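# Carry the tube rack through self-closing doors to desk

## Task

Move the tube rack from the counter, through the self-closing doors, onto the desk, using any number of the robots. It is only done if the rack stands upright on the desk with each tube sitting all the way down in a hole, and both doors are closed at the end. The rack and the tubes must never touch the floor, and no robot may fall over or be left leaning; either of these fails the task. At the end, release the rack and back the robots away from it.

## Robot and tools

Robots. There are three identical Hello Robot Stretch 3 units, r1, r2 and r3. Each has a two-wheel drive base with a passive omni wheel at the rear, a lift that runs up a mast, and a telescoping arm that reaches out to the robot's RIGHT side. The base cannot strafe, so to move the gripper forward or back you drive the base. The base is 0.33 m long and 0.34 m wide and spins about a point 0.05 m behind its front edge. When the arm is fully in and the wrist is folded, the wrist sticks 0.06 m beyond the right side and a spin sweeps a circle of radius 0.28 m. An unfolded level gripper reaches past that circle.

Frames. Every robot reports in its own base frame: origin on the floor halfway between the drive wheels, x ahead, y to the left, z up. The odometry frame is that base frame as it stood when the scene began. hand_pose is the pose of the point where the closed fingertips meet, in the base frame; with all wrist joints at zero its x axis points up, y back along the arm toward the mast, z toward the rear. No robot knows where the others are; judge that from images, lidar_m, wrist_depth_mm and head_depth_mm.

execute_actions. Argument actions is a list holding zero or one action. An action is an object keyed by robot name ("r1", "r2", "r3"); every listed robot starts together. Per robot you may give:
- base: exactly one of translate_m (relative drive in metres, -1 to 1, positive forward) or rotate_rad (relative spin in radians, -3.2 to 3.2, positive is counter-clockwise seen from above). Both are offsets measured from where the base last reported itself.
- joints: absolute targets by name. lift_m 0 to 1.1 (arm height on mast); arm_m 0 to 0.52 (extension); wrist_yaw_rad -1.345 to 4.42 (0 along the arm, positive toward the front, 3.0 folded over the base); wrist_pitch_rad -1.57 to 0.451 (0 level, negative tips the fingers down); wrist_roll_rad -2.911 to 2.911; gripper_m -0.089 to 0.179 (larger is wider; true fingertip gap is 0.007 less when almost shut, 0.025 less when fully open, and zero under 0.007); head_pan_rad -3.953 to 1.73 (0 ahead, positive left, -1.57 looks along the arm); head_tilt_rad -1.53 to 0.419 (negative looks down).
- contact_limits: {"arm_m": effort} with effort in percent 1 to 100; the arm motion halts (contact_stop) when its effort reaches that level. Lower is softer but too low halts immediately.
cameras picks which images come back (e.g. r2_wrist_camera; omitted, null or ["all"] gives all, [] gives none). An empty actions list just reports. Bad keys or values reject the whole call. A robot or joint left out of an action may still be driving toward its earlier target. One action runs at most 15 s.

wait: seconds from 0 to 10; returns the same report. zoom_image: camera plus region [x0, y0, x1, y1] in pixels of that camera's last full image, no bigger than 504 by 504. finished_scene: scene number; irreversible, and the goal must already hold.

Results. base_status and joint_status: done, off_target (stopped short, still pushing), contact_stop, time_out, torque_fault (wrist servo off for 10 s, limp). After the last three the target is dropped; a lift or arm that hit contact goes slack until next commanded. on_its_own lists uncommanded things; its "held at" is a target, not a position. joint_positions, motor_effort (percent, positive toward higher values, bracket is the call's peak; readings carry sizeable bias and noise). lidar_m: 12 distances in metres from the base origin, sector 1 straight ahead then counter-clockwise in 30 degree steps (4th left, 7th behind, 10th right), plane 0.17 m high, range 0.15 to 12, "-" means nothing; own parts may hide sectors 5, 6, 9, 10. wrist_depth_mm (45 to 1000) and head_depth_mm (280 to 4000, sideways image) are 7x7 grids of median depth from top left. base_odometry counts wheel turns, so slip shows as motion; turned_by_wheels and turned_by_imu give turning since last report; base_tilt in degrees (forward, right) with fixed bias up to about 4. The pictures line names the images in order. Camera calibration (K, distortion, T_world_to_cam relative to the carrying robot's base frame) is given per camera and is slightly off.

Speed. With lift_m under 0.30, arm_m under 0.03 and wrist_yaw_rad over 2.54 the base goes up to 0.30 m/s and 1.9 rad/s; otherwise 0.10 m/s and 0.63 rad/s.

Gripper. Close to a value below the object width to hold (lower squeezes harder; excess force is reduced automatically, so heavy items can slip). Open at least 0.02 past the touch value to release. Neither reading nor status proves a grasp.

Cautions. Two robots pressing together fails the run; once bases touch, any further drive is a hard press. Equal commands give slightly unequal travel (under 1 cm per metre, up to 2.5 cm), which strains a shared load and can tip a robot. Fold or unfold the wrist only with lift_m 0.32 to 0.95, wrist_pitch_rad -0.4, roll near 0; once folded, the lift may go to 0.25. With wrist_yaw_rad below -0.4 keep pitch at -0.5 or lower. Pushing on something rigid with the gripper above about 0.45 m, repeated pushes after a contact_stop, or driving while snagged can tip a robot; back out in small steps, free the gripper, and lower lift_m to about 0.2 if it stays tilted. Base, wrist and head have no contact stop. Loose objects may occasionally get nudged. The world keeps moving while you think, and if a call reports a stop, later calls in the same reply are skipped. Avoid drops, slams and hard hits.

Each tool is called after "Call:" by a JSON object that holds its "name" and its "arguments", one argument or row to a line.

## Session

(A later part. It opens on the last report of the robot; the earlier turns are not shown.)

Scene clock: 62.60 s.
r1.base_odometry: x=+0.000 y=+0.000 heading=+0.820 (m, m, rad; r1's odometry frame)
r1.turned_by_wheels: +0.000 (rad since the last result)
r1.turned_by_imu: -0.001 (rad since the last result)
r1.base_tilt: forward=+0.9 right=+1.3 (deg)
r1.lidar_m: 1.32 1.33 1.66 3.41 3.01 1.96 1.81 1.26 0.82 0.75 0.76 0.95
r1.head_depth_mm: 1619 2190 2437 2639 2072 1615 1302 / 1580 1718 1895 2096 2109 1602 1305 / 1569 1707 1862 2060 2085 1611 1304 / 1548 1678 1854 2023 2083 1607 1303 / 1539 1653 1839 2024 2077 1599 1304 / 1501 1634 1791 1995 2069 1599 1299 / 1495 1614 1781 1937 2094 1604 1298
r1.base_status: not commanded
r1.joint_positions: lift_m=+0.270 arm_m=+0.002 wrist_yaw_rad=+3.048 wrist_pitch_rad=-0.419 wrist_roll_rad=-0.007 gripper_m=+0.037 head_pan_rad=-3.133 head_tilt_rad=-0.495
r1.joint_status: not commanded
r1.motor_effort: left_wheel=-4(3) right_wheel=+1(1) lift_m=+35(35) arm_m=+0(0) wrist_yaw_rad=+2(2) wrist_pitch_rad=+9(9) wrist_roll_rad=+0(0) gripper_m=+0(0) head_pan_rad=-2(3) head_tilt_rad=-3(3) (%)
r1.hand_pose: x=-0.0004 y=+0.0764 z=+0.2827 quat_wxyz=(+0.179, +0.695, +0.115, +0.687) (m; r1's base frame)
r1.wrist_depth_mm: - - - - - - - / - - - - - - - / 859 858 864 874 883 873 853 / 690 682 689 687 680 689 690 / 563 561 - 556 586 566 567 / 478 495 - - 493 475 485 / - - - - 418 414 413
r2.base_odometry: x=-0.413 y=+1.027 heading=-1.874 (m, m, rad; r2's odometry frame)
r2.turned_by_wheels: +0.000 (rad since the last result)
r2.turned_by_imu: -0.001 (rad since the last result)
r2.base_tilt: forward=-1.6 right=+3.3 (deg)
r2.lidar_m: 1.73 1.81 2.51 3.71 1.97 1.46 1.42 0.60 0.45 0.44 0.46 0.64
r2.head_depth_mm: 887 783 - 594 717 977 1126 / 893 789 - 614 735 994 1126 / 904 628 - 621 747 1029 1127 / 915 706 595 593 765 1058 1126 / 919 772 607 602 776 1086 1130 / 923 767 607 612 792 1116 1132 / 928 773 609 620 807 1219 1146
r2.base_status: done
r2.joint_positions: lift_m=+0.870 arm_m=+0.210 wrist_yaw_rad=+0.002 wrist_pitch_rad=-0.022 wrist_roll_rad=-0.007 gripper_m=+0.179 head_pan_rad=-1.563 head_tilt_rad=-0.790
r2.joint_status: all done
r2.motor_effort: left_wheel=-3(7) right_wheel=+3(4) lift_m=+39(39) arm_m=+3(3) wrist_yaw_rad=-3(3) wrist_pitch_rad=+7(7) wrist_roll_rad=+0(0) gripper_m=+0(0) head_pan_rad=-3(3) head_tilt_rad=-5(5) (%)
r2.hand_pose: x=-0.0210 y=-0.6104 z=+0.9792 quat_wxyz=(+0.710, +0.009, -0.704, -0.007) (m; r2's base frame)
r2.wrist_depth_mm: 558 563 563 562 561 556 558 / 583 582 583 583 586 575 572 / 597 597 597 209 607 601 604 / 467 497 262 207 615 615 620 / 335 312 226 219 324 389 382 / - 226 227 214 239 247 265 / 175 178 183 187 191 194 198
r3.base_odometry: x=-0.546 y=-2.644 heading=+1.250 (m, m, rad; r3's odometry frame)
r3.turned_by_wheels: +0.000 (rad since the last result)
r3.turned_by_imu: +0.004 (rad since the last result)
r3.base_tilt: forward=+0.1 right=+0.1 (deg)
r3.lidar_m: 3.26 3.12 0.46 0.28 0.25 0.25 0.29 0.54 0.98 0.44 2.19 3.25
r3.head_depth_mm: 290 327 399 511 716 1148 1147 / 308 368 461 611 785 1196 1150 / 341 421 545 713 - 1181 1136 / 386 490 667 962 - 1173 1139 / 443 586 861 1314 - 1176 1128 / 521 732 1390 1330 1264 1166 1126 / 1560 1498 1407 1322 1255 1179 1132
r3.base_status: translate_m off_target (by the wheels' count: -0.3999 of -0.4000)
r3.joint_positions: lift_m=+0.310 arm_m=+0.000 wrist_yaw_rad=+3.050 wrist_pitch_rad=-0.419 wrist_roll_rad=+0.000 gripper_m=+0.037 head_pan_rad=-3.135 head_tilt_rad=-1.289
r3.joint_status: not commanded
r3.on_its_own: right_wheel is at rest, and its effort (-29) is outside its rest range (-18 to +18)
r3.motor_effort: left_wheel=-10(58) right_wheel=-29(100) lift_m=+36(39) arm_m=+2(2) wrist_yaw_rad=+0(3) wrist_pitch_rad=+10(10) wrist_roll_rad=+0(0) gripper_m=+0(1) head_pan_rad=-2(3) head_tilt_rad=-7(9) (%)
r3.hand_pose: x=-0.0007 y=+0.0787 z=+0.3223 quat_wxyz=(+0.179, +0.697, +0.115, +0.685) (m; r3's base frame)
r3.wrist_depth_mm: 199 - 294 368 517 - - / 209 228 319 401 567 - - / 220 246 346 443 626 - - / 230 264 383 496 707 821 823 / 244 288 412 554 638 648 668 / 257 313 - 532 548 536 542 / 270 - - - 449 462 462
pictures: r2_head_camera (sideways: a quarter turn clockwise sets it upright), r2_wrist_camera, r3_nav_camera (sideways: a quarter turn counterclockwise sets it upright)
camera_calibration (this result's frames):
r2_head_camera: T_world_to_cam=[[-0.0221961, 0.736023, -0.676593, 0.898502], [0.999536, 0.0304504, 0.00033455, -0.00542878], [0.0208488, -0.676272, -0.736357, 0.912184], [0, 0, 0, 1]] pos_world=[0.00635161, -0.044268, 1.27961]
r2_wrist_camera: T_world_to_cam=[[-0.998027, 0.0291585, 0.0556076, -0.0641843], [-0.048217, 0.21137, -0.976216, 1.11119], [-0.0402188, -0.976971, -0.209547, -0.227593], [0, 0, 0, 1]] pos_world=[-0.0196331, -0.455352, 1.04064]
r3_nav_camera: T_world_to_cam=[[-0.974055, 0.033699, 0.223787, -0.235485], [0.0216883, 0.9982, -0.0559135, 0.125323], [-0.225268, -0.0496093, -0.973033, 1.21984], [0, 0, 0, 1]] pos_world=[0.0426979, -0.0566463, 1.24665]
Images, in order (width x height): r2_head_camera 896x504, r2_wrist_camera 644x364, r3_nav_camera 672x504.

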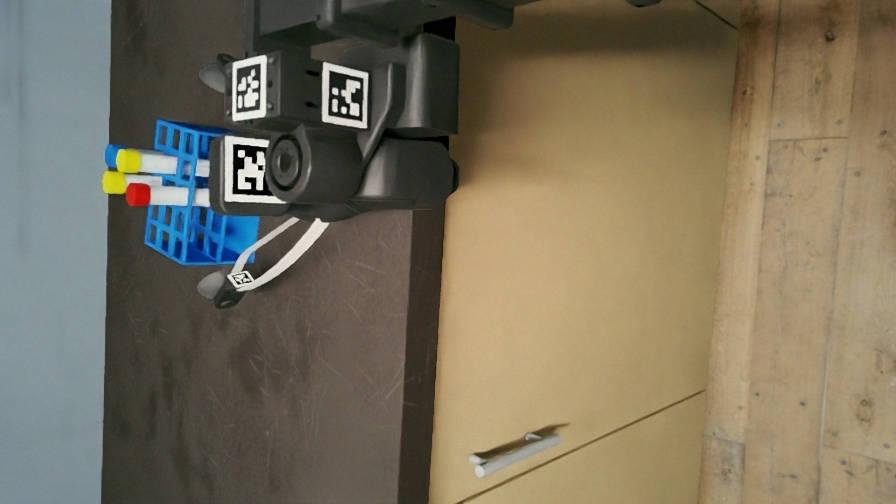

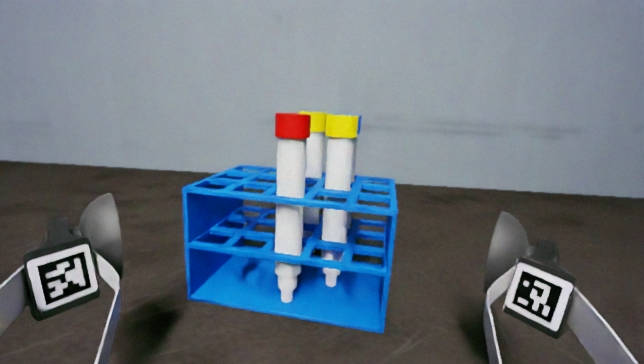

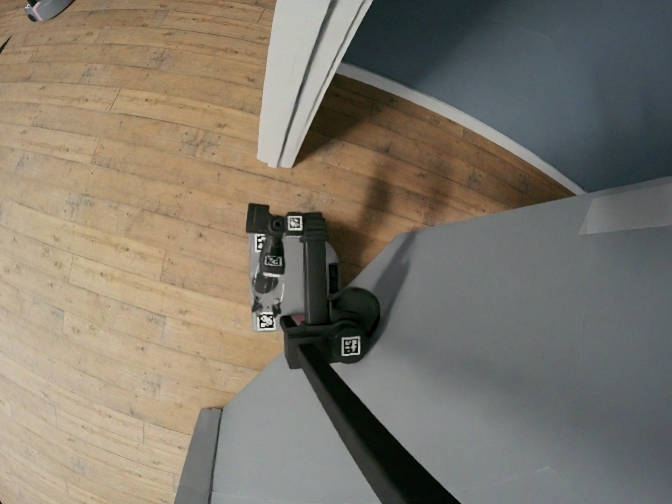

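Call:
{"name": "execute_actions", "arguments": {
  "actions": [
    {"r3":{"base":{"rotate_rad":-0.3}},"r2":{"base":{"translate_m":0.045},"joints":{"wrist_yaw_rad":-0.13}}}
  ],
  "cameras": []
}}

Call:
{"name": "execute_actions", "arguments": {
  "actions": [
    {"r3":{"base":{"translate_m":-0.5}},"r2":{"joints":{"arm_m":0.27,"lift_m":0.86}}}
  ],
  "cameras": ["r3_nav_camera","r2_wrist_camera"]
}}

Scene clock: 65.77 s.
r1.base_odometry: x=+0.000 y=+0.000 heading=+0.820 (m, m, rad; r1's odometry frame)
r1.turned_by_wheels: +0.000 (rad since the last result)
r1.turned_by_imu: -0.001 (rad since the last result)
r1.base_tilt: forward=+0.9 right=+1.3 (deg)
r1.lidar_m: 1.32 1.34 1.66 3.41 3.01 1.96 1.81 1.26 0.82 0.75 0.76 0.95
r1.head_depth_mm: 1613 2220 2471 2680 2089 1615 1304 / 1576 1715 1892 2085 2083 1606 1286 / 1572 1714 1863 2065 2088 1600 1305 / 1542 1663 1855 2034 2077 1613 1303 / 1521 1662 1813 2019 2096 1613 1298 / 1511 1626 1803 1961 2072 1602 1296 / 1493 1621 1788 1963 2080 1601 1298
r1.base_status: not commanded
r1.joint_positions: lift_m=+0.270 arm_m=+0.002 wrist_yaw_rad=+3.048 wrist_pitch_rad=-0.419 wrist_roll_rad=-0.007 gripper_m=+0.037 head_pan_rad=-3.133 head_tilt_rad=-0.495
r1.joint_status: not commanded
r1.motor_effort: left_wheel=-4(2) right_wheel=+2(1) lift_m=+35(35) arm_m=-1(0) wrist_yaw_rad=+2(2) wrist_pitch_rad=+9(9) wrist_roll_rad=+1(0) gripper_m=+1(1) head_pan_rad=-2(2) head_tilt_rad=-3(4) (%)
r1.hand_pose: x=-0.0004 y=+0.0764 z=+0.2827 quat_wxyz=(+0.179, +0.695, +0.115, +0.687) (m; r1's base frame)
r1.wrist_depth_mm: - - - - - - - / - - - - - - - / 876 887 867 864 871 853 861 / 683 694 686 685 682 691 690 / 566 568 - 560 588 558 565 / 480 494 - - 488 476 479 / - - - - 418 416 414
r2.base_odometry: x=-0.426 y=+0.984 heading=-1.874 (m, m, rad; r2's odometry frame)
r2.turned_by_wheels: +0.000 (rad since the last result)
r2.turned_by_imu: +0.000 (rad since the last result)
r2.base_tilt: forward=-1.6 right=+3.2 (deg)
r2.lidar_m: 1.69 1.76 2.45 3.69 2.04 1.51 1.46 0.60 0.45 0.44 0.46 0.65
r2.head_depth_mm: 889 788 - 591 720 984 1134 / 900 651 - 620 736 1008 1129 / 901 677 - 623 749 1033 1132 / 905 793 605 595 763 1058 1137 / 917 770 607 608 779 1088 1133 / 924 771 608 611 794 1126 1139 / 923 773 610 624 812 1217 1143
r2.base_status: done
r2.joint_positions: lift_m=+0.870 arm_m=+0.210 wrist_yaw_rad=-0.127 wrist_pitch_rad=-0.022 wrist_roll_rad=-0.007 gripper_m=+0.179 head_pan_rad=-1.563 head_tilt_rad=-0.790
r2.joint_status: all done
r2.motor_effort: left_wheel=-3(4) right_wheel=+3(8) lift_m=+39(39) arm_m=+3(3) wrist_yaw_rad=-3(3) wrist_pitch_rad=+7(7) wrist_roll_rad=+0(0) gripper_m=+0(0) head_pan_rad=-3(3) head_tilt_rad=-6(5) (%)
r2.hand_pose: x=-0.0539 y=-0.6083 z=+0.9792 quat_wxyz=(+0.708, -0.037, -0.704, -0.053) (m; r2's base frame)
r2.wrist_depth_mm: 513 533 549 565 585 604 632 / 537 548 569 591 609 624 661 / 549 576 592 213 634 657 688 / 464 493 458 209 596 664 691 / 334 310 232 219 323 392 380 / - 225 227 223 234 247 266 / 175 178 183 186 191 194 199
r3.base_odometry: x=-0.546 y=-2.644 heading=+0.951 (m, m, rad; r3's odometry frame)
r3.turned_by_wheels: -0.299 (rad since the last result)
r3.turned_by_imu: -0.288 (rad since the last result)
r3.base_tilt: forward=+0.1 right=+0.1 (deg)
r3.lidar_m: 3.25 3.34 2.41 0.35 0.27 0.26 0.27 0.39 1.02 0.44 0.46 2.18
r3.head_depth_mm: 286 324 411 561 960 1202 1145 / 297 351 455 635 896 1195 1137 / 306 383 507 683 - 1183 1142 / 329 419 574 830 - 1171 1131 / 357 465 661 1163 - 1175 1132 / 389 521 783 1306 1280 1167 1134 / 426 590 952 1322 1259 1185 1133
r3.base_status: rotate_rad off_target (by the wheels' count: -0.2992 of -0.3000)
r3.joint_positions: lift_m=+0.310 arm_m=+0.000 wrist_yaw_rad=+3.050 wrist_pitch_rad=-0.419 wrist_roll_rad=+0.000 gripper_m=+0.037 head_pan_rad=-3.135 head_tilt_rad=-1.289
r3.joint_status: not commanded
r3.on_its_own: right_wheel is at rest, and its effort (-45) is outside its rest range (-18 to +18)
r3.motor_effort: left_wheel=+0(8) right_wheel=-45(58) lift_m=+35(36) arm_m=+1(2) wrist_yaw_rad=+0(0) wrist_pitch_rad=+10(10) wrist_roll_rad=+0(1) gripper_m=+0(0) head_pan_rad=-2(2) head_tilt_rad=-7(7) (%)
r3.hand_pose: x=-0.0007 y=+0.0787 z=+0.3223 quat_wxyz=(+0.179, +0.697, +0.115, +0.685) (m; r3's base frame)
r3.wrist_depth_mm: 223 - 388 545 - - - / 232 261 418 589 - - - / 239 280 450 650 - - - / 249 296 506 726 813 804 802 / 259 320 538 638 645 660 652 / 271 344 - 536 550 541 542 / 274 - - - 447 463 465
pictures: none
No camera images: the call's "cameras" was empty. Leave "cameras" out to get every camera's image.

Scene clock: 71.80 s.
r1.base_odometry: x=+0.000 y=+0.000 heading=+0.820 (m, m, rad; r1's odometry frame)
r1.turned_by_wheels: +0.000 (rad since the last result)
r1.turned_by_imu: -0.001 (rad since the last result)
r1.base_tilt: forward=+0.9 right=+1.3 (deg)
r1.lidar_m: 1.32 1.34 1.66 3.39 3.02 1.96 1.81 1.26 0.82 0.75 0.76 0.95
r1.head_depth_mm: 1617 2636 2816 2817 2103 1612 1300 / 1581 1731 1887 2086 2080 1608 1310 / 1556 1699 1862 2073 2115 1605 1294 / 1547 1688 1838 2043 2106 1612 1297 / 1532 1669 1826 2005 2097 1601 1309 / 1503 1644 1808 1975 2089 1603 1299 / 1500 1625 1771 1959 2065 1600 1302
r1.base_status: not commanded
r1.joint_positions: lift_m=+0.270 arm_m=+0.002 wrist_yaw_rad=+3.048 wrist_pitch_rad=-0.419 wrist_roll_rad=-0.007 gripper_m=+0.037 head_pan_rad=-3.133 head_tilt_rad=-0.495
r1.joint_status: not commanded
r1.motor_effort: left_wheel=-3(3) right_wheel=+1(1) lift_m=+35(35) arm_m=+0(0) wrist_yaw_rad=+2(3) wrist_pitch_rad=+9(9) wrist_roll_rad=+0(1) gripper_m=+0(0) head_pan_rad=-4(3) head_tilt_rad=-3(2) (%)
r1.hand_pose: x=-0.0004 y=+0.0764 z=+0.2827 quat_wxyz=(+0.179, +0.695, +0.115, +0.687) (m; r1's base frame)
r1.wrist_depth_mm: - - - - - - - / - - - - - - - / 856 873 893 855 888 875 868 / 695 691 676 693 684 678 677 / 565 570 - 560 587 563 564 / 483 495 - - 492 475 476 / - - - - 416 415 415
r2.base_odometry: x=-0.426 y=+0.984 heading=-1.874 (m, m, rad; r2's odometry frame)
r2.turned_by_wheels: +0.000 (rad since the last result)
r2.turned_by_imu: +0.000 (rad since the last result)
r2.base_tilt: forward=-1.6 right=+3.3 (deg)
r2.lidar_m: 1.69 1.76 2.45 3.71 2.04 1.51 1.46 0.60 0.45 0.44 0.46 0.64
r2.head_depth_mm: 890 816 - 539 721 986 1125 / 899 640 - 586 735 1004 1135 / 905 673 - 589 753 1038 1135 / 908 795 605 597 766 1064 1137 / 917 766 607 608 778 1093 1137 / 920 773 608 613 798 1124 1137 / 924 769 611 625 812 1216 1143
r2.base_status: not commanded
r2.joint_positions: lift_m=+0.860 arm_m=+0.270 wrist_yaw_rad=-0.128 wrist_pitch_rad=-0.022 wrist_roll_rad=-0.007 gripper_m=+0.179 head_pan_rad=-1.563 head_tilt_rad=-0.790
r2.joint_status: all done
r2.motor_effort: left_wheel=-3(3) right_wheel=+3(3) lift_m=+39(42) arm_m=+4(4) wrist_yaw_rad=-3(4) wrist_pitch_rad=+7(7) wrist_roll_rad=+0(0) gripper_m=+1(1) head_pan_rad=-3(3) head_tilt_rad=-5(6) (%)
r2.hand_pose: x=-0.0540 y=-0.6683 z=+0.9692 quat_wxyz=(+0.708, -0.037, -0.704, -0.053) (m; r2's base frame)
r2.wrist_depth_mm: 463 477 494 508 527 545 566 / 480 490 514 522 541 573 589 / 497 516 528 150 570 597 612 / 424 456 205 151 201 605 631 / 299 250 187 140 160 344 349 / - 189 163 143 157 213 243 / 162 157 165 162 164 179 183
r3.base_odometry: x=-0.836 y=-3.051 heading=+0.951 (m, m, rad; r3's odometry frame)
r3.turned_by_wheels: +0.000 (rad since the last result)
r3.turned_by_imu: +0.004 (rad since the last result)
r3.base_tilt: forward=+0.2 right=+0.0 (deg)
r3.lidar_m: 3.73 0.80 0.31 0.23 0.23 0.24 0.34 1.45 1.03 0.99 0.75 0.68
r3.head_depth_mm: 305 348 407 487 606 807 1119 / 349 411 494 613 728 1179 1143 / 426 504 627 778 - 1180 1145 / 1628 1507 1425 1337 - 1178 1135 / 1611 1511 1412 1335 - 1174 1133 / 1613 1507 1414 1323 1273 1172 1126 / 1608 1490 1413 1329 1248 1186 1125
r3.base_status: done
r3.joint_positions: lift_m=+0.310 arm_m=+0.000 wrist_yaw_rad=+3.050 wrist_pitch_rad=-0.419 wrist_roll_rad=+0.000 gripper_m=+0.037 head_pan_rad=-3.135 head_tilt_rad=-1.289
r3.joint_status: not commanded
r3.motor_effort: left_wheel=+1(22) right_wheel=-17(49) lift_m=+36(36) arm_m=+2(2) wrist_yaw_rad=+0(0) wrist_pitch_rad=+10(10) wrist_roll_rad=+0(0) gripper_m=+0(0) head_pan_rad=-3(3) head_tilt_rad=-7(6) (%)
r3.hand_pose: x=-0.0007 y=+0.0787 z=+0.3223 quat_wxyz=(+0.179, +0.697, +0.115, +0.685) (m; r3's base frame)
r3.wrist_depth_mm: 186 - 243 281 341 434 617 / 197 212 266 307 380 499 - / 209 227 287 336 429 589 - / 223 248 320 375 490 706 825 / 238 273 346 421 595 656 650 / 256 299 - 475 547 543 544 / 275 - - - 446 461 466
pictures: r2_wrist_camera, r3_nav_camera (sideways: a quarter turn counterclockwise sets it upright)
camera_calibration (this result's frames):
r2_wrist_camera: T_world_to_cam=[[-0.985927, 0.157657, 0.0556075, -0.00833444], [-0.0205483, 0.215822, -0.976217, 1.11655], [-0.165909, -0.963621, -0.209545, -0.28546], [0, 0, 0, 1]] pos_world=[-0.0326342, -0.514736, 1.03064]
r3_nav_camera: T_world_to_cam=[[-0.974055, 0.033699, 0.223787, -0.235485], [0.0216883, 0.9982, -0.0559135, 0.125323], [-0.225268, -0.0496093, -0.973033, 1.21984], [0, 0, 0, 1]] pos_world=[0.0426979, -0.0566463, 1.24665]
Images, in order (width x height): r2_wrist_camera 644x364, r3_nav_camera 672x504.

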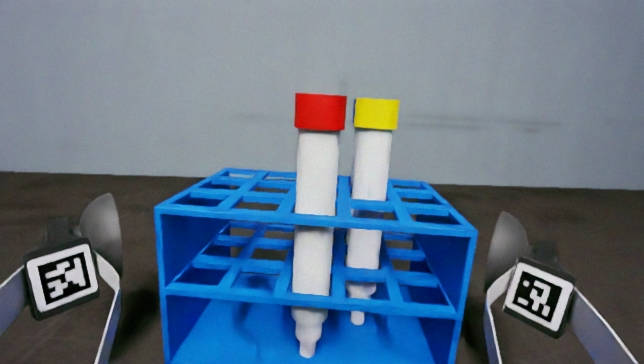

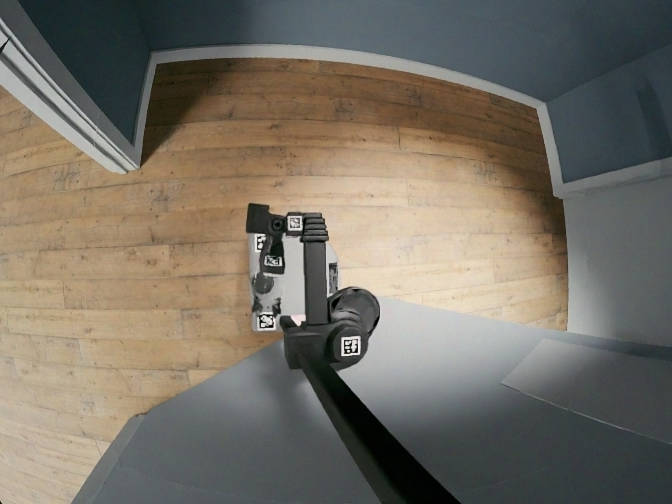

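Call:
{"name": "execute_actions", "arguments": {
  "actions": [
    {"r3":{"base":{"translate_m":-0.1}},"r2":{"base":{"translate_m":-0.006},"joints":{"arm_m":0.29}},"r1":{"base":{"rotate_rad":-1.0}}}
  ],
  "cameras": []
}}

Call:
{"name": "execute_actions", "arguments": {
  "actions": [
    {"r3":{"base":{"rotate_rad":-1.1}},"r2":{"joints":{"gripper_m":0.08}},"r1":{"base":{"translate_m":-0.95}}}
  ],
  "cameras": ["r3_nav_camera"]
}}

Call:
{"name": "execute_actions", "arguments": {
  "actions": [
    {"r3":{"base":{"translate_m":-0.3}},"r2":{"joints":{"lift_m":0.9}},"r1":{"base":{"rotate_rad":1.0},"joints":{"head_tilt_rad":-0.9}}}
  ],
  "cameras": ["r3_nav_camera","r2_wrist_camera","r1_nav_camera"]
}}

Scene clock: 75.30 s.
r1.base_odometry: x=+0.000 y=+0.000 heading=-0.180 (m, m, rad; r1's odometry frame)
r1.turned_by_wheels: -1.000 (rad since the last result)
r1.turned_by_imu: -0.997 (rad since the last result)
r1.base_tilt: forward=+0.9 right=+1.4 (deg)
r1.lidar_m: 0.77 0.99 1.32 1.35 1.73 3.93 2.84 1.93 1.81 1.17 0.80 0.75
r1.head_depth_mm: 3359 3610 3903 3010 2085 1607 1301 / 3556 3782 - 2952 2084 1610 1305 / 3698 - - 3003 2099 1618 1298 / 3568 3857 - 2978 2089 1604 1298 / 2925 3132 3380 3003 2079 1607 1307 / 2498 2649 2805 2801 2071 1608 1294 / 2204 2351 2519 2690 2074 1593 1305
r1.base_status: done
r1.joint_positions: lift_m=+0.270 arm_m=+0.002 wrist_yaw_rad=+3.048 wrist_pitch_rad=-0.419 wrist_roll_rad=-0.007 gripper_m=+0.037 head_pan_rad=-3.133 head_tilt_rad=-0.495
r1.joint_status: not commanded
r1.motor_effort: left_wheel=+1(8) right_wheel=-2(6) lift_m=+35(35) arm_m=+0(1) wrist_yaw_rad=+2(3) wrist_pitch_rad=+9(9) wrist_roll_rad=+1(0) gripper_m=+0(0) head_pan_rad=-3(2) head_tilt_rad=-4(4) (%)
r1.hand_pose: x=-0.0004 y=+0.0764 z=+0.2827 quat_wxyz=(+0.179, +0.695, +0.115, +0.687) (m; r1's base frame)
r1.wrist_depth_mm: - - - - - - - / - - - - - - - / 869 868 880 884 876 863 864 / 691 679 684 677 685 677 690 / 560 562 - 565 583 559 561 / 484 490 - - 491 482 475 / - - - - 418 418 419
r2.base_odometry: x=-0.424 y=+0.990 heading=-1.874 (m, m, rad; r2's odometry frame)
r2.turned_by_wheels: +0.000 (rad since the last result)
r2.turned_by_imu: +0.000 (rad since the last result)
r2.base_tilt: forward=-1.6 right=+3.3 (deg)
r2.lidar_m: 1.69 1.77 2.46 3.71 2.03 1.50 1.46 0.60 0.45 0.44 0.46 0.64
r2.head_depth_mm: 893 816 - 565 721 989 1128 / 898 788 - 544 736 1009 1134 / 902 766 - 586 749 1037 1129 / 911 762 605 596 764 1061 1125 / 914 765 607 605 782 1091 1131 / 924 768 608 612 797 1129 1140 / 932 772 609 625 807 1221 1145
r2.base_status: done
r2.joint_positions: lift_m=+0.860 arm_m=+0.290 wrist_yaw_rad=-0.128 wrist_pitch_rad=-0.022 wrist_roll_rad=-0.007 gripper_m=+0.179 head_pan_rad=-1.563 head_tilt_rad=-0.790
r2.joint_status: all done
r2.motor_effort: left_wheel=-3(5) right_wheel=+3(6) lift_m=+40(39) arm_m=+4(5) wrist_yaw_rad=-2(3) wrist_pitch_rad=+7(7) wrist_roll_rad=+0(0) gripper_m=+0(0) head_pan_rad=-3(3) head_tilt_rad=-4(6) (%)
r2.hand_pose: x=-0.0541 y=-0.6883 z=+0.9692 quat_wxyz=(+0.708, -0.037, -0.704, -0.053) (m; r2's base frame)
r2.wrist_depth_mm: 447 457 479 492 509 524 541 / 461 479 490 505 525 544 565 / 481 495 512 108 549 572 591 / 429 452 393 116 439 579 609 / 297 122 164 116 130 354 351 / - 133 168 125 146 118 244 / 161 136 153 126 129 172 183
r3.base_odometry: x=-0.894 y=-3.132 heading=+0.951 (m, m, rad; r3's odometry frame)
r3.turned_by_wheels: +0.000 (rad since the last result)
r3.turned_by_imu: +0.002 (rad since the last result)
r3.base_tilt: forward=+0.1 right=+0.1 (deg)
r3.lidar_m: 3.84 0.63 0.29 0.22 0.22 0.24 1.66 1.44 1.03 0.99 0.89 0.76
r3.head_depth_mm: 313 354 410 485 598 758 1063 / 1630 455 505 616 720 1165 1140 / 1626 1517 1425 801 - 1181 1139 / 1622 1517 1427 1356 - 1175 1131 / 1619 1515 1419 1339 - 1175 1129 / 1594 1499 1411 1335 1283 1169 1129 / 1587 1492 1389 1324 1255 1190 1130
r3.base_status: done
r3.joint_positions: lift_m=+0.310 arm_m=+0.000 wrist_yaw_rad=+3.050 wrist_pitch_rad=-0.419 wrist_roll_rad=+0.000 gripper_m=+0.037 head_pan_rad=-3.135 head_tilt_rad=-1.289
r3.joint_status: not commanded
r3.motor_effort: left_wheel=+1(6) right_wheel=-15(24) lift_m=+36(36) arm_m=+2(1) wrist_yaw_rad=+0(0) wrist_pitch_rad=+10(10) wrist_roll_rad=+1(0) gripper_m=+0(0) head_pan_rad=-2(2) head_tilt_rad=-7(7) (%)
r3.hand_pose: x=-0.0007 y=+0.0787 z=+0.3223 quat_wxyz=(+0.179, +0.697, +0.115, +0.685) (m; r3's base frame)
r3.wrist_depth_mm: 185 - 235 267 318 395 506 / 196 209 257 290 353 450 599 / 208 225 281 321 396 513 799 / 222 244 309 358 456 615 813 / 239 270 338 397 535 657 656 / 259 297 - 449 550 545 542 / 277 - - - 442 471 464
pictures: none
No camera images: the call's "cameras" was empty. Leave "cameras" out to get every camera's image.

Scene clock: 80.17 s.
r1.base_odometry: x=-0.935 y=+0.170 heading=-0.180 (m, m, rad; r1's odometry frame)
r1.turned_by_wheels: +0.000 (rad since the last result)
r1.turned_by_imu: +0.003 (rad since the last result)
r1.base_tilt: forward=+1.0 right=+1.4 (deg)
r1.lidar_m: 1.63 1.84 1.72 1.76 2.27 2.74 2.19 1.71 1.40 1.43 1.71 1.61
r1.head_depth_mm: 2669 2813 3100 2994 2099 1616 1301 / 2777 2925 3199 2915 2072 1612 1303 / 2943 3160 3403 2999 2081 1598 1299 / 2671 2950 3201 2933 2104 1598 1297 / 2221 2412 2602 2667 2077 1610 1299 / 1926 2041 2152 2334 2095 1601 1297 / 1676 1752 1870 1988 1996 1595 1297
r1.base_status: done
r1.joint_positions: lift_m=+0.270 arm_m=+0.002 wrist_yaw_rad=+3.049 wrist_pitch_rad=-0.418 wrist_roll_rad=-0.007 gripper_m=+0.037 head_pan_rad=-3.133 head_tilt_rad=-0.495
r1.joint_status: not commanded
r1.motor_effort: left_wheel=+0(4) right_wheel=-2(8) lift_m=+36(36) arm_m=+0(0) wrist_yaw_rad=+2(2) wrist_pitch_rad=+9(9) wrist_roll_rad=+0(0) gripper_m=+0(0) head_pan_rad=-4(3) head_tilt_rad=-3(3) (%)
r1.hand_pose: x=-0.0005 y=+0.0765 z=+0.2827 quat_wxyz=(+0.179, +0.695, +0.116, +0.687) (m; r1's base frame)
r1.wrist_depth_mm: - - - - - - - / - - - - - - - / 871 871 870 867 862 877 857 / 683 690 669 684 686 684 685 / 564 563 - 563 581 555 562 / 481 492 - - 494 478 475 / - - - - 416 415 413
r2.base_odometry: x=-0.424 y=+0.990 heading=-1.874 (m, m, rad; r2's odometry frame)
r2.turned_by_wheels: +0.000 (rad since the last result)
r2.turned_by_imu: +0.000 (rad since the last result)
r2.base_tilt: forward=-1.6 right=+3.3 (deg)
r2.lidar_m: 1.69 1.77 2.46 3.72 2.02 1.50 1.45 0.60 0.45 0.44 0.46 0.65
r2.head_depth_mm: 891 817 - 565 721 977 1125 / 896 654 - 547 735 1006 1125 / 902 680 - 586 748 1033 1132 / 906 766 606 596 763 1068 1125 / 915 767 603 605 780 1094 1134 / 927 772 608 616 795 1127 1142 / 930 769 611 626 811 1213 1138
r2.base_status: not commanded
r2.joint_positions: lift_m=+0.860 arm_m=+0.290 wrist_yaw_rad=-0.129 wrist_pitch_rad=-0.022 wrist_roll_rad=-0.007 gripper_m=+0.100 head_pan_rad=-1.563 head_tilt_rad=-0.790
r2.joint_status: gripper_m off_target (ended at +0.100, target +0.080)
r2.on_its_own: gripper_m is held at +0.099, not at your +0.080, by its stall guard, which is still easing
r2.motor_effort: left_wheel=-2(2) right_wheel=+2(3) lift_m=+39(40) arm_m=+3(3) wrist_yaw_rad=-2(2) wrist_pitch_rad=+7(7) wrist_roll_rad=+0(0) gripper_m=-29(100) head_pan_rad=-2(3) head_tilt_rad=-5(4) (%)
r2.hand_pose: x=-0.0542 y=-0.6882 z=+0.9692 quat_wxyz=(+0.708, -0.037, -0.704, -0.053) (m; r2's base frame)
r2.wrist_depth_mm: 449 459 475 490 504 527 546 / 460 477 493 510 524 548 569 / 479 490 508 134 553 562 595 / 427 451 175 141 555 579 602 / 293 134 173 124 138 366 354 / - 144 152 147 144 - 243 / 161 156 158 140 144 179 185
r3.base_odometry: x=-0.894 y=-3.132 heading=-0.148 (m, m, rad; r3's odometry frame)
r3.turned_by_wheels: -1.100 (rad since the last result)
r3.turned_by_imu: -1.074 (rad since the last result)
r3.base_tilt: forward=+0.1 right=+0.0 (deg)
r3.lidar_m: 0.93 0.76 2.15 0.74 0.35 0.28 0.27 0.30 1.67 1.50 1.05 0.99
r3.head_depth_mm: 301 363 494 771 1241 1197 1140 / 300 370 505 789 1257 1206 1143 / 304 375 516 729 - 1186 1136 / 306 380 524 773 - 1175 1134 / 306 386 537 879 - 1170 1135 / 310 393 549 911 1279 1171 1134 / 309 399 561 1307 1250 1186 1128
r3.base_status: done
r3.joint_positions: lift_m=+0.310 arm_m=+0.000 wrist_yaw_rad=+3.050 wrist_pitch_rad=-0.419 wrist_roll_rad=+0.000 gripper_m=+0.037 head_pan_rad=-3.135 head_tilt_rad=-1.289
r3.joint_status: not commanded
r3.on_its_own: right_wheel is at rest, and its effort (-23) is outside its rest range (-18 to +18)
r3.motor_effort: left_wheel=-3(11) right_wheel=-23(34) lift_m=+36(36) arm_m=+2(1) wrist_yaw_rad=+0(0) wrist_pitch_rad=+10(10) wrist_roll_rad=+1(0) gripper_m=+0(0) head_pan_rad=-3(2) head_tilt_rad=-7(7) (%)
r3.hand_pose: x=-0.0007 y=+0.0787 z=+0.3223 quat_wxyz=(+0.179, +0.697, +0.115, +0.685) (m; r3's base frame)
r3.wrist_depth_mm: 321 - - - - - - / 327 406 - - - - - / 326 408 - - - - - / 327 438 778 799 810 813 835 / 320 471 652 634 646 650 657 / 321 476 - 535 546 541 547 / 316 - - - 446 462 468
pictures: r3_nav_camera (sideways: a quarter turn counterclockwise sets it upright)
camera_calibration (this result's frames):
r3_nav_camera: T_world_to_cam=[[-0.974055, 0.0336987, 0.223787, -0.235485], [0.021688, 0.9982, -0.0559135, 0.125323], [-0.225268, -0.0496094, -0.973033, 1.21984], [0, 0, 0, 1]] pos_world=[0.0426979, -0.0566463, 1.24665]
Images, in order (width x height): r3_nav_camera 672x504.

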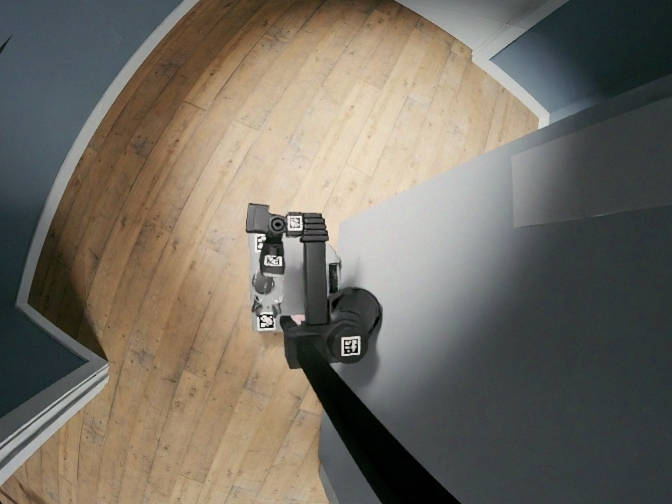

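Scene clock: 84.20 s.
r1.base_odometry: x=-0.935 y=+0.170 heading=+0.820 (m, m, rad; r1's odometry frame)
r1.turned_by_wheels: +1.000 (rad since the last result)
r1.turned_by_imu: +0.995 (rad since the last result)
r1.base_tilt: forward=+0.9 right=+1.4 (deg)
r1.lidar_m: 1.72 1.74 2.18 2.75 2.34 1.71 1.40 1.42 1.75 1.60 1.62 1.88
r1.head_depth_mm: 1989 2110 2055 1720 1443 1255 1121 / 3300 2448 2090 1701 1446 1264 1142 / 3399 2620 2083 1714 1460 1278 - / 3418 2707 2123 1721 1452 1257 - / 3315 2517 1810 1727 1451 1254 1144 / 1208 1409 1692 1745 1449 1265 1129 / 1206 1391 1651 1716 1455 1259 1107
r1.base_status: done
r1.joint_positions: lift_m=+0.270 arm_m=+0.002 wrist_yaw_rad=+3.049 wrist_pitch_rad=-0.418 wrist_roll_rad=-0.007 gripper_m=+0.037 head_pan_rad=-3.134 head_tilt_rad=-0.889
r1.joint_status: all done
r1.motor_effort: left_wheel=-3(9) right_wheel=+1(7) lift_m=+36(36) arm_m=+0(1) wrist_yaw_rad=+1(2) wrist_pitch_rad=+9(9) wrist_roll_rad=+1(1) gripper_m=+1(0) head_pan_rad=-3(3) head_tilt_rad=-6(35) (%)
r1.hand_pose: x=-0.0005 y=+0.0765 z=+0.2828 quat_wxyz=(+0.179, +0.695, +0.115, +0.687) (m; r1's base frame)
r1.wrist_depth_mm: - - - - - - - / - - - - - - - / 884 876 890 874 861 877 866 / 682 688 687 692 686 700 685 / 571 567 - 565 580 562 570 / 482 497 - - 491 481 485 / - - - - 416 415 416
r2.base_odometry: x=-0.424 y=+0.990 heading=-1.874 (m, m, rad; r2's odometry frame)
r2.turned_by_wheels: +0.000 (rad since the last result)
r2.turned_by_imu: +0.000 (rad since the last result)
r2.base_tilt: forward=-1.6 right=+3.3 (deg)
r2.lidar_m: 1.69 1.77 2.45 3.70 2.03 1.51 1.46 0.60 0.45 0.44 0.46 0.64
r2.head_depth_mm: 889 - 573 541 722 981 1126 / 882 - 568 546 735 1008 1131 / 904 - 569 586 746 1035 1133 / 907 724 605 596 764 1063 1140 / 917 768 607 603 780 1093 1132 / 924 770 609 615 797 1133 1134 / 934 770 610 625 813 1221 1138
r2.base_status: not commanded
r2.joint_positions: lift_m=+0.900 arm_m=+0.290 wrist_yaw_rad=-0.129 wrist_pitch_rad=-0.027 wrist_roll_rad=-0.007 gripper_m=+0.116 head_pan_rad=-1.563 head_tilt_rad=-0.790
r2.joint_status: all done
r2.on_its_own: gripper_m is held at +0.115, not at your +0.080, by its stall guard, which is not easing now
r2.motor_effort: left_wheel=-3(3) right_wheel=+3(3) lift_m=+49(51) arm_m=+3(3) wrist_yaw_rad=-2(2) wrist_pitch_rad=+9(9) wrist_roll_rad=+0(0) gripper_m=-22(29) head_pan_rad=-2(3) head_tilt_rad=-5(5) (%)
r2.hand_pose: x=-0.0542 y=-0.6881 z=+1.0076 quat_wxyz=(+0.708, -0.035, -0.704, -0.055) (m; r2's base frame)
r2.wrist_depth_mm: 447 460 476 493 510 522 547 / 464 471 488 502 525 543 562 / 479 489 511 123 550 574 594 / 490 514 528 145 568 596 620 / 384 140 182 127 138 470 455 / - 142 150 145 150 - 318 / 212 157 160 137 129 236 244
r3.base_odometry: x=-1.191 y=-3.088 heading=-0.148 (m, m, rad; r3's odometry frame)
r3.turned_by_wheels: +0.000 (rad since the last result)
r3.turned_by_imu: +0.002 (rad since the last result)
r3.base_tilt: forward=+0.1 right=+0.0 (deg)
r3.lidar_m: 1.13 1.04 2.26 0.39 0.28 0.26 0.27 0.36 1.48 1.59 1.33 1.26
r3.head_depth_mm: 287 327 420 584 1071 1200 1141 / 296 351 457 649 948 1205 1137 / 305 377 504 685 - 1188 1143 / 320 408 561 805 - 1177 1131 / 339 443 630 1101 - 1173 1138 / 363 486 1373 1333 1274 1173 1131 / 396 1492 1411 1320 1249 1186 1126
r3.base_status: done
r3.joint_positions: lift_m=+0.310 arm_m=+0.000 wrist_yaw_rad=+3.050 wrist_pitch_rad=-0.419 wrist_roll_rad=+0.000 gripper_m=+0.037 head_pan_rad=-3.135 head_tilt_rad=-1.289
r3.joint_status: not commanded
r3.motor_effort: left_wheel=-3(18) right_wheel=-12(28) lift_m=+36(36) arm_m=+2(2) wrist_yaw_rad=+0(0) wrist_pitch_rad=+10(10) wrist_roll_rad=+1(1) gripper_m=+0(0) head_pan_rad=-4(2) head_tilt_rad=-7(7) (%)
r3.hand_pose: x=-0.0007 y=+0.0787 z=+0.3223 quat_wxyz=(+0.179, +0.697, +0.115, +0.685) (m; r3's base frame)
r3.wrist_depth_mm: 233 - 433 671 - - - / 241 276 461 736 - - - / 249 291 500 809 - - - / 258 312 555 749 809 813 812 / 266 336 592 636 642 650 651 / 277 357 - 534 546 538 540 / 280 - - - 448 471 471
pictures: r1_nav_camera (sideways: a quarter turn counterclockwise sets it upright), r2_wrist_camera, r3_nav_camera (sideways: a quarter turn counterclockwise sets it upright)
camera_calibration (this result's frames):
r1_nav_camera: T_world_to_cam=[[-0.744476, -0.0684423, 0.664132, -0.819974], [-0.088195, 0.996096, 0.00378847, 0.0491673], [-0.661799, -0.0557527, -0.747606, 0.930853], [0, 0, 0, 1]] pos_world=[0.0099222, -0.0531988, 1.2403]
r2_wrist_camera: T_world_to_cam=[[-0.985823, 0.158247, 0.0557689, -0.00729689], [-0.0196981, 0.220926, -0.975092, 1.16069], [-0.166626, -0.962367, -0.214677, -0.290558], [0, 0, 0, 1]] pos_world=[-0.0327448, -0.534895, 1.06981]
r3_nav_camera: T_world_to_cam=[[-0.974055, 0.0336987, 0.223787, -0.235485], [0.021688, 0.9982, -0.0559135, 0.125323], [-0.225269, -0.0496094, -0.973033, 1.21984], [0, 0, 0, 1]] pos_world=[0.0426979, -0.0566463, 1.24665]
Images, in order (width x height): r1_nav_camera 672x504, r2_wrist_camera 644x364, r3_nav_camera 672x504.

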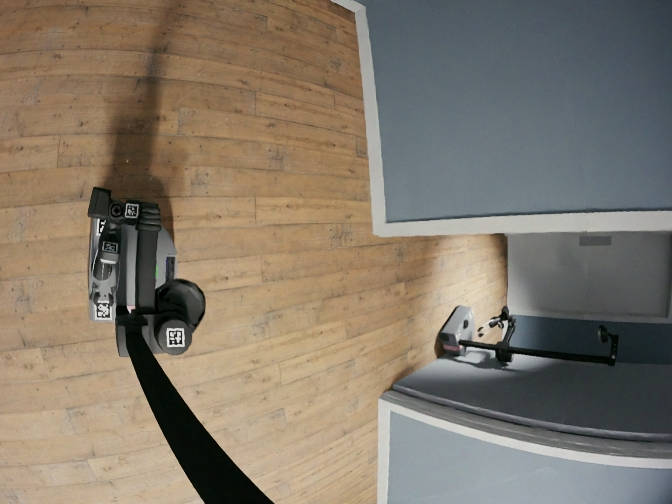

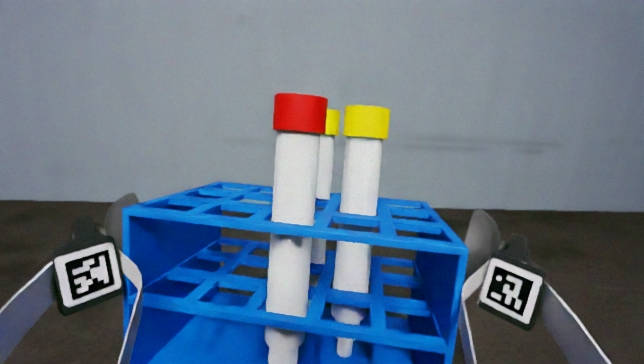

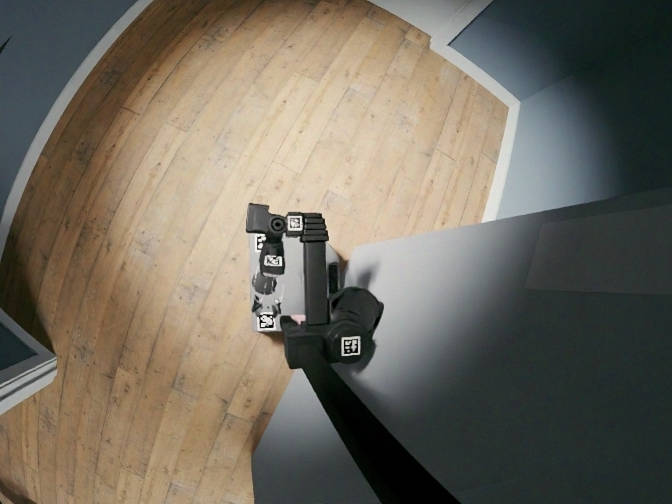

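Call:
{"name": "execute_actions", "arguments": {
  "actions": [
    {"r3":{"base":{"rotate_rad":-0.35}},"r2":{"joints":{"arm_m":0.0}},"r1":{"base":{"rotate_rad":-0.13}}}
  ],
  "cameras": []
}}

Call:
{"name": "execute_actions", "arguments": {
  "actions": [
    {"r3":{"base":{"translate_m":-0.16}},"r2":{"joints":{"wrist_yaw_rad":1.85}},"r1":{"base":{"translate_m":-1.0},"joints":{"head_tilt_rad":-1.2}}}
  ],
  "cameras": ["r3_nav_camera","r1_nav_camera"]
}}

Scene clock: 88.47 s.
r1.base_odometry: x=-0.935 y=+0.170 heading=+0.690 (m, m, rad; r1's odometry frame)
r1.turned_by_wheels: -0.130 (rad since the last result)
r1.turned_by_imu: -0.130 (rad since the last result)
r1.base_tilt: forward=+1.0 right=+1.3 (deg)
r1.lidar_m: 1.73 1.73 1.99 2.74 2.85 1.71 1.86 1.40 1.63 1.61 1.61 1.86
r1.head_depth_mm: 1569 1722 1967 1719 1444 1257 1123 / 1939 2096 2040 1710 1455 1258 1141 / 2254 2415 2111 1724 1454 1284 - / 3420 2643 2106 1739 1461 1252 - / 3401 2699 2105 1713 1448 1262 1146 / 3316 2609 1785 1724 1445 1265 1128 / 1185 1367 1604 1728 1456 1263 1105
r1.base_status: done
r1.joint_positions: lift_m=+0.270 arm_m=+0.002 wrist_yaw_rad=+3.049 wrist_pitch_rad=-0.418 wrist_roll_rad=-0.007 gripper_m=+0.037 head_pan_rad=-3.134 head_tilt_rad=-0.889
r1.joint_status: not commanded
r1.motor_effort: left_wheel=+1(7) right_wheel=-2(5) lift_m=+36(36) arm_m=-1(0) wrist_yaw_rad=+1(1) wrist_pitch_rad=+9(9) wrist_roll_rad=+1(1) gripper_m=+1(0) head_pan_rad=-3(2) head_tilt_rad=-6(6) (%)
r1.hand_pose: x=-0.0005 y=+0.0765 z=+0.2828 quat_wxyz=(+0.179, +0.695, +0.115, +0.687) (m; r1's base frame)
r1.wrist_depth_mm: - - - - - - - / - - - - - - - / 870 869 881 862 856 862 874 / 693 674 697 684 686 691 682 / 564 561 - 563 587 559 566 / 484 494 - - 493 480 478 / - - - - 419 415 416
r2.base_odometry: x=-0.424 y=+0.990 heading=-1.874 (m, m, rad; r2's odometry frame)
r2.turned_by_wheels: +0.000 (rad since the last result)
r2.turned_by_imu: +0.000 (rad since the last result)
r2.base_tilt: forward=-1.6 right=+3.2 (deg)
r2.lidar_m: 1.69 1.77 2.46 3.70 2.03 1.51 1.46 0.60 0.45 0.44 0.46 0.64
r2.head_depth_mm: 890 757 583 536 - - - / 893 757 406 - - - 1106 / 900 761 459 - - - 1128 / 911 766 622 594 761 1065 1127 / 917 768 608 606 777 1093 1142 / 925 769 608 614 795 1130 1136 / 934 776 612 626 810 1222 1129
r2.base_status: not commanded
r2.joint_positions: lift_m=+0.900 arm_m=+0.003 wrist_yaw_rad=-0.129 wrist_pitch_rad=-0.028 wrist_roll_rad=-0.007 gripper_m=+0.116 head_pan_rad=-1.563 head_tilt_rad=-0.790
r2.joint_status: all done
joint sent to its limit — the command would take r2.arm_m past its lower limit, so that joint was sent only as far as its limit.
r2.on_its_own: gripper_m is held at +0.115, not at your +0.080, by its stall guard, which is not easing now
r2.motor_effort: left_wheel=-3(3) right_wheel=+3(3) lift_m=+49(49) arm_m=-4(4) wrist_yaw_rad=-2(2) wrist_pitch_rad=+9(9) wrist_roll_rad=+0(0) gripper_m=-21(21) head_pan_rad=-3(3) head_tilt_rad=-5(5) (%)
r2.hand_pose: x=-0.0542 y=-0.4015 z=+1.0074 quat_wxyz=(+0.708, -0.035, -0.704, -0.056) (m; r2's base frame)
r2.wrist_depth_mm: 685 710 731 755 783 820 843 / 706 733 756 788 812 851 884 / 735 749 774 123 839 870 918 / 564 596 622 145 704 773 839 / 386 140 182 127 138 474 465 / - 142 149 144 150 - 319 / 214 156 160 137 129 237 245
r3.base_odometry: x=-1.191 y=-3.088 heading=-0.498 (m, m, rad; r3's odometry frame)
r3.turned_by_wheels: -0.350 (rad since the last result)
r3.turned_by_imu: -0.342 (rad since the last result)
r3.base_tilt: forward=+0.2 right=+0.0 (deg)
r3.lidar_m: 1.26 1.04 2.29 0.67 0.34 0.28 0.27 0.30 1.34 1.53 1.60 1.27
r3.head_depth_mm: 297 359 483 744 1240 1198 1139 / 299 365 497 765 1250 1207 1144 / 302 373 512 722 - 1181 1140 / 306 382 527 770 - 1184 1132 / 309 389 543 894 - 1181 1131 / 309 398 561 940 1278 1176 1130 / 315 407 578 1305 1256 1187 1128
r3.base_status: done
r3.joint_positions: lift_m=+0.310 arm_m=+0.000 wrist_yaw_rad=+3.050 wrist_pitch_rad=-0.419 wrist_roll_rad=+0.000 gripper_m=+0.037 head_pan_rad=-3.135 head_tilt_rad=-1.289
r3.joint_status: not commanded
r3.motor_effort: left_wheel=-1(5) right_wheel=-18(29) lift_m=+36(36) arm_m=+2(2) wrist_yaw_rad=+0(0) wrist_pitch_rad=+10(10) wrist_roll_rad=+0(0) gripper_m=+0(0) head_pan_rad=-2(3) head_tilt_rad=-7(7) (%)
r3.hand_pose: x=-0.0007 y=+0.0787 z=+0.3223 quat_wxyz=(+0.179, +0.697, +0.115, +0.685) (m; r3's base frame)
r3.wrist_depth_mm: 311 - - - - - - / 315 387 - - - - 839 / 314 389 - - - - 865 / 319 419 781 787 794 831 826 / 319 452 652 635 663 641 663 / 323 455 - 533 556 546 545 / 309 - - - 450 469 464
pictures: none
No camera images: the call's "cameras" was empty. Leave "cameras" out to get every camera's image.

Scene clock: 93.40 s.
r1.base_odometry: x=-1.706 y=-0.467 heading=+0.690 (m, m, rad; r1's odometry frame)
r1.turned_by_wheels: +0.000 (rad since the last result)
r1.turned_by_imu: +0.004 (rad since the last result)
r1.base_tilt: forward=+1.0 right=+1.3 (deg)
r1.lidar_m: 2.68 2.68 2.88 2.41 0.88 0.84 1.28 0.58 0.54 0.91 1.87 2.16
r1.head_depth_mm: 1229 1324 1431 1400 1293 1163 1090 / 1468 1620 1542 1400 1297 1155 1092 / 1617 1593 1553 1393 - - 1092 / 1961 1700 1559 1407 1316 - 1094 / 1960 1720 1546 1410 1296 - 1093 / 1967 1733 1559 1403 1287 1190 1097 / 1965 1742 1555 1394 1256 1194 1098
r1.base_status: done
r1.joint_positions: lift_m=+0.270 arm_m=+0.002 wrist_yaw_rad=+3.049 wrist_pitch_rad=-0.418 wrist_roll_rad=-0.007 gripper_m=+0.037 head_pan_rad=-3.134 head_tilt_rad=-1.186
r1.joint_status: all done
r1.motor_effort: left_wheel=+0(7) right_wheel=-2(7) lift_m=+36(36) arm_m=+0(1) wrist_yaw_rad=+3(1) wrist_pitch_rad=+9(9) wrist_roll_rad=+0(0) gripper_m=+0(0) head_pan_rad=-2(3) head_tilt_rad=-7(33) (%)
r1.hand_pose: x=-0.0005 y=+0.0765 z=+0.2828 quat_wxyz=(+0.179, +0.695, +0.115, +0.687) (m; r1's base frame)
r1.wrist_depth_mm: - - - - - - - / - - - - - - - / 835 875 881 878 886 877 875 / 689 672 681 672 691 685 672 / 570 562 - 561 588 566 558 / 477 495 - - 498 482 479 / - - - - 415 415 416
r2.base_odometry: x=-0.424 y=+0.990 heading=-1.874 (m, m, rad; r2's odometry frame)
r2.turned_by_wheels: +0.000 (rad since the last result)
r2.turned_by_imu: +0.000 (rad since the last result)
r2.base_tilt: forward=-1.6 right=+3.3 (deg)
r2.lidar_m: 1.69 1.77 2.46 3.70 2.03 1.51 1.46 0.60 0.45 0.44 0.46 0.64
r2.head_depth_mm: 892 755 598 535 - 1219 1135 / 901 758 602 543 - - 1126 / 905 760 603 586 - - 1126 / 911 765 603 596 782 918 1114 / 913 767 606 604 779 - 1101 / 929 771 609 613 765 - - / 931 773 611 626 805 - -
r2.base_status: not commanded
r2.joint_positions: lift_m=+0.900 arm_m=+0.003 wrist_yaw_rad=+1.847 wrist_pitch_rad=-0.028 wrist_roll_rad=-0.007 gripper_m=+0.116 head_pan_rad=-1.563 head_tilt_rad=-0.790
r2.joint_status: all done
r2.on_its_own: gripper_m is held at +0.115, not at your +0.080, by its stall guard, which is not easing now
r2.motor_effort: left_wheel=-3(2) right_wheel=+2(3) lift_m=+49(49) arm_m=-4(4) wrist_yaw_rad=+3(8) wrist_pitch_rad=+9(9) wrist_roll_rad=+0(0) gripper_m=-22(21) head_pan_rad=-2(2) head_tilt_rad=-6(5) (%)
r2.hand_pose: x=+0.2245 y=-0.0785 z=+1.0074 quat_wxyz=(+0.436, +0.568, -0.417, +0.560) (m; r2's base frame)
r2.wrist_depth_mm: - - - - - - - / - - - - - - - / - - - 126 - - - / - - - 145 - - - / - 139 180 129 138 - 577 / - 142 149 150 150 - 566 / - 157 160 139 129 - 508
r3.base_odometry: x=-1.331 y=-3.011 heading=-0.499 (m, m, rad; r3's odometry frame)
r3.turned_by_wheels: -0.001 (rad since the last result)
r3.turned_by_imu: -0.020 (rad since the last result)
r3.base_tilt: forward=+0.1 right=+0.0 (deg)
r3.lidar_m: 1.27 1.05 1.31 0.68 0.34 0.28 0.27 0.30 1.28 1.47 1.60 1.30
r3.head_depth_mm: 298 360 486 748 1238 1208 1138 / 299 367 500 767 1257 1198 1144 / 304 375 515 710 - 1183 1141 / 307 383 529 776 - 1175 1137 / 310 391 547 899 - 1172 1133 / 310 399 563 943 1276 1177 1125 / 315 409 581 1301 1251 1184 1120
r3.base_status: translate_m off_target (by the wheels' count: -0.1594 of -0.1600)
r3.joint_positions: lift_m=+0.310 arm_m=+0.000 wrist_yaw_rad=+3.051 wrist_pitch_rad=-0.419 wrist_roll_rad=+0.000 gripper_m=+0.037 head_pan_rad=-3.135 head_tilt_rad=-1.291
r3.joint_status: not commanded
r3.on_its_own: left_wheel is at rest, and its effort (-67) is outside its rest range (-18 to +18); right_wheel is at rest, and its effort (-87) is outside its rest range (-18 to +18)
r3.motor_effort: left_wheel=-67(67) right_wheel=-87(90) lift_m=+36(36) arm_m=+2(2) wrist_yaw_rad=-1(2) wrist_pitch_rad=+10(10) wrist_roll_rad=+0(0) gripper_m=+0(0) head_pan_rad=-2(2) head_tilt_rad=-6(7) (%)
r3.hand_pose: x=-0.0009 y=+0.0787 z=+0.3224 quat_wxyz=(+0.179, +0.697, +0.116, +0.685) (m; r3's base frame)
r3.wrist_depth_mm: 311 - - - - - 827 / 314 384 - - - - 825 / 313 395 - - - - 874 / 318 422 794 797 803 814 815 / 322 450 653 638 647 644 653 / 322 458 - 537 549 541 548 / 309 - - - 449 460 468
pictures: r1_nav_camera (sideways: a quarter turn counterclockwise sets it upright), r3_nav_camera (sideways: a quarter turn counterclockwise sets it upright)
camera_calibration (this result's frames):
r1_nav_camera: T_world_to_cam=[[-0.90614, -0.0696987, 0.417196, -0.497294], [-0.0857444, 0.99612, -0.0198184, 0.0798828], [-0.414196, -0.0537304, -0.908601, 1.13862], [0, 0, 0, 1]] pos_world=[0.0278419, -0.0530552, 1.2436]
r3_nav_camera: T_world_to_cam=[[-0.97433, 0.0339791, 0.222547, -0.233869], [0.0220484, 0.998194, -0.0558777, 0.125274], [-0.224044, -0.0495365, -0.973319, 1.2202], [0, 0, 0, 1]] pos_world=[0.0427518, -0.0566565, 1.24669]
Images, in order (width x height): r1_nav_camera 672x504, r3_nav_camera 672x504.

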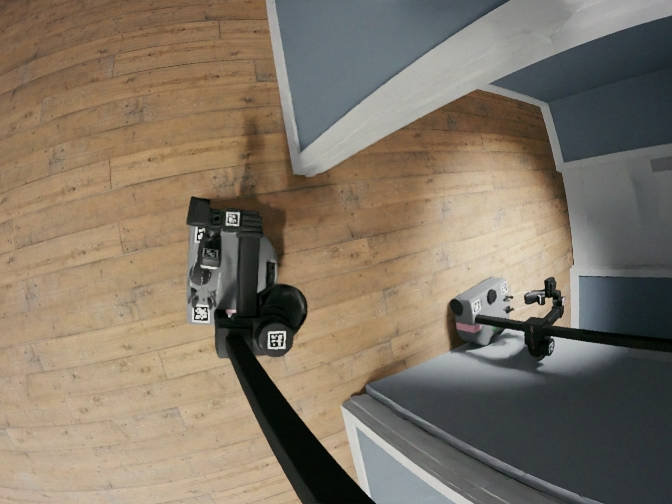

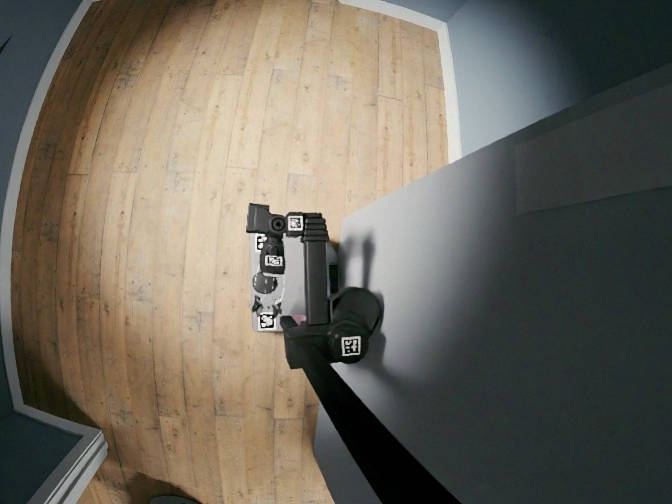

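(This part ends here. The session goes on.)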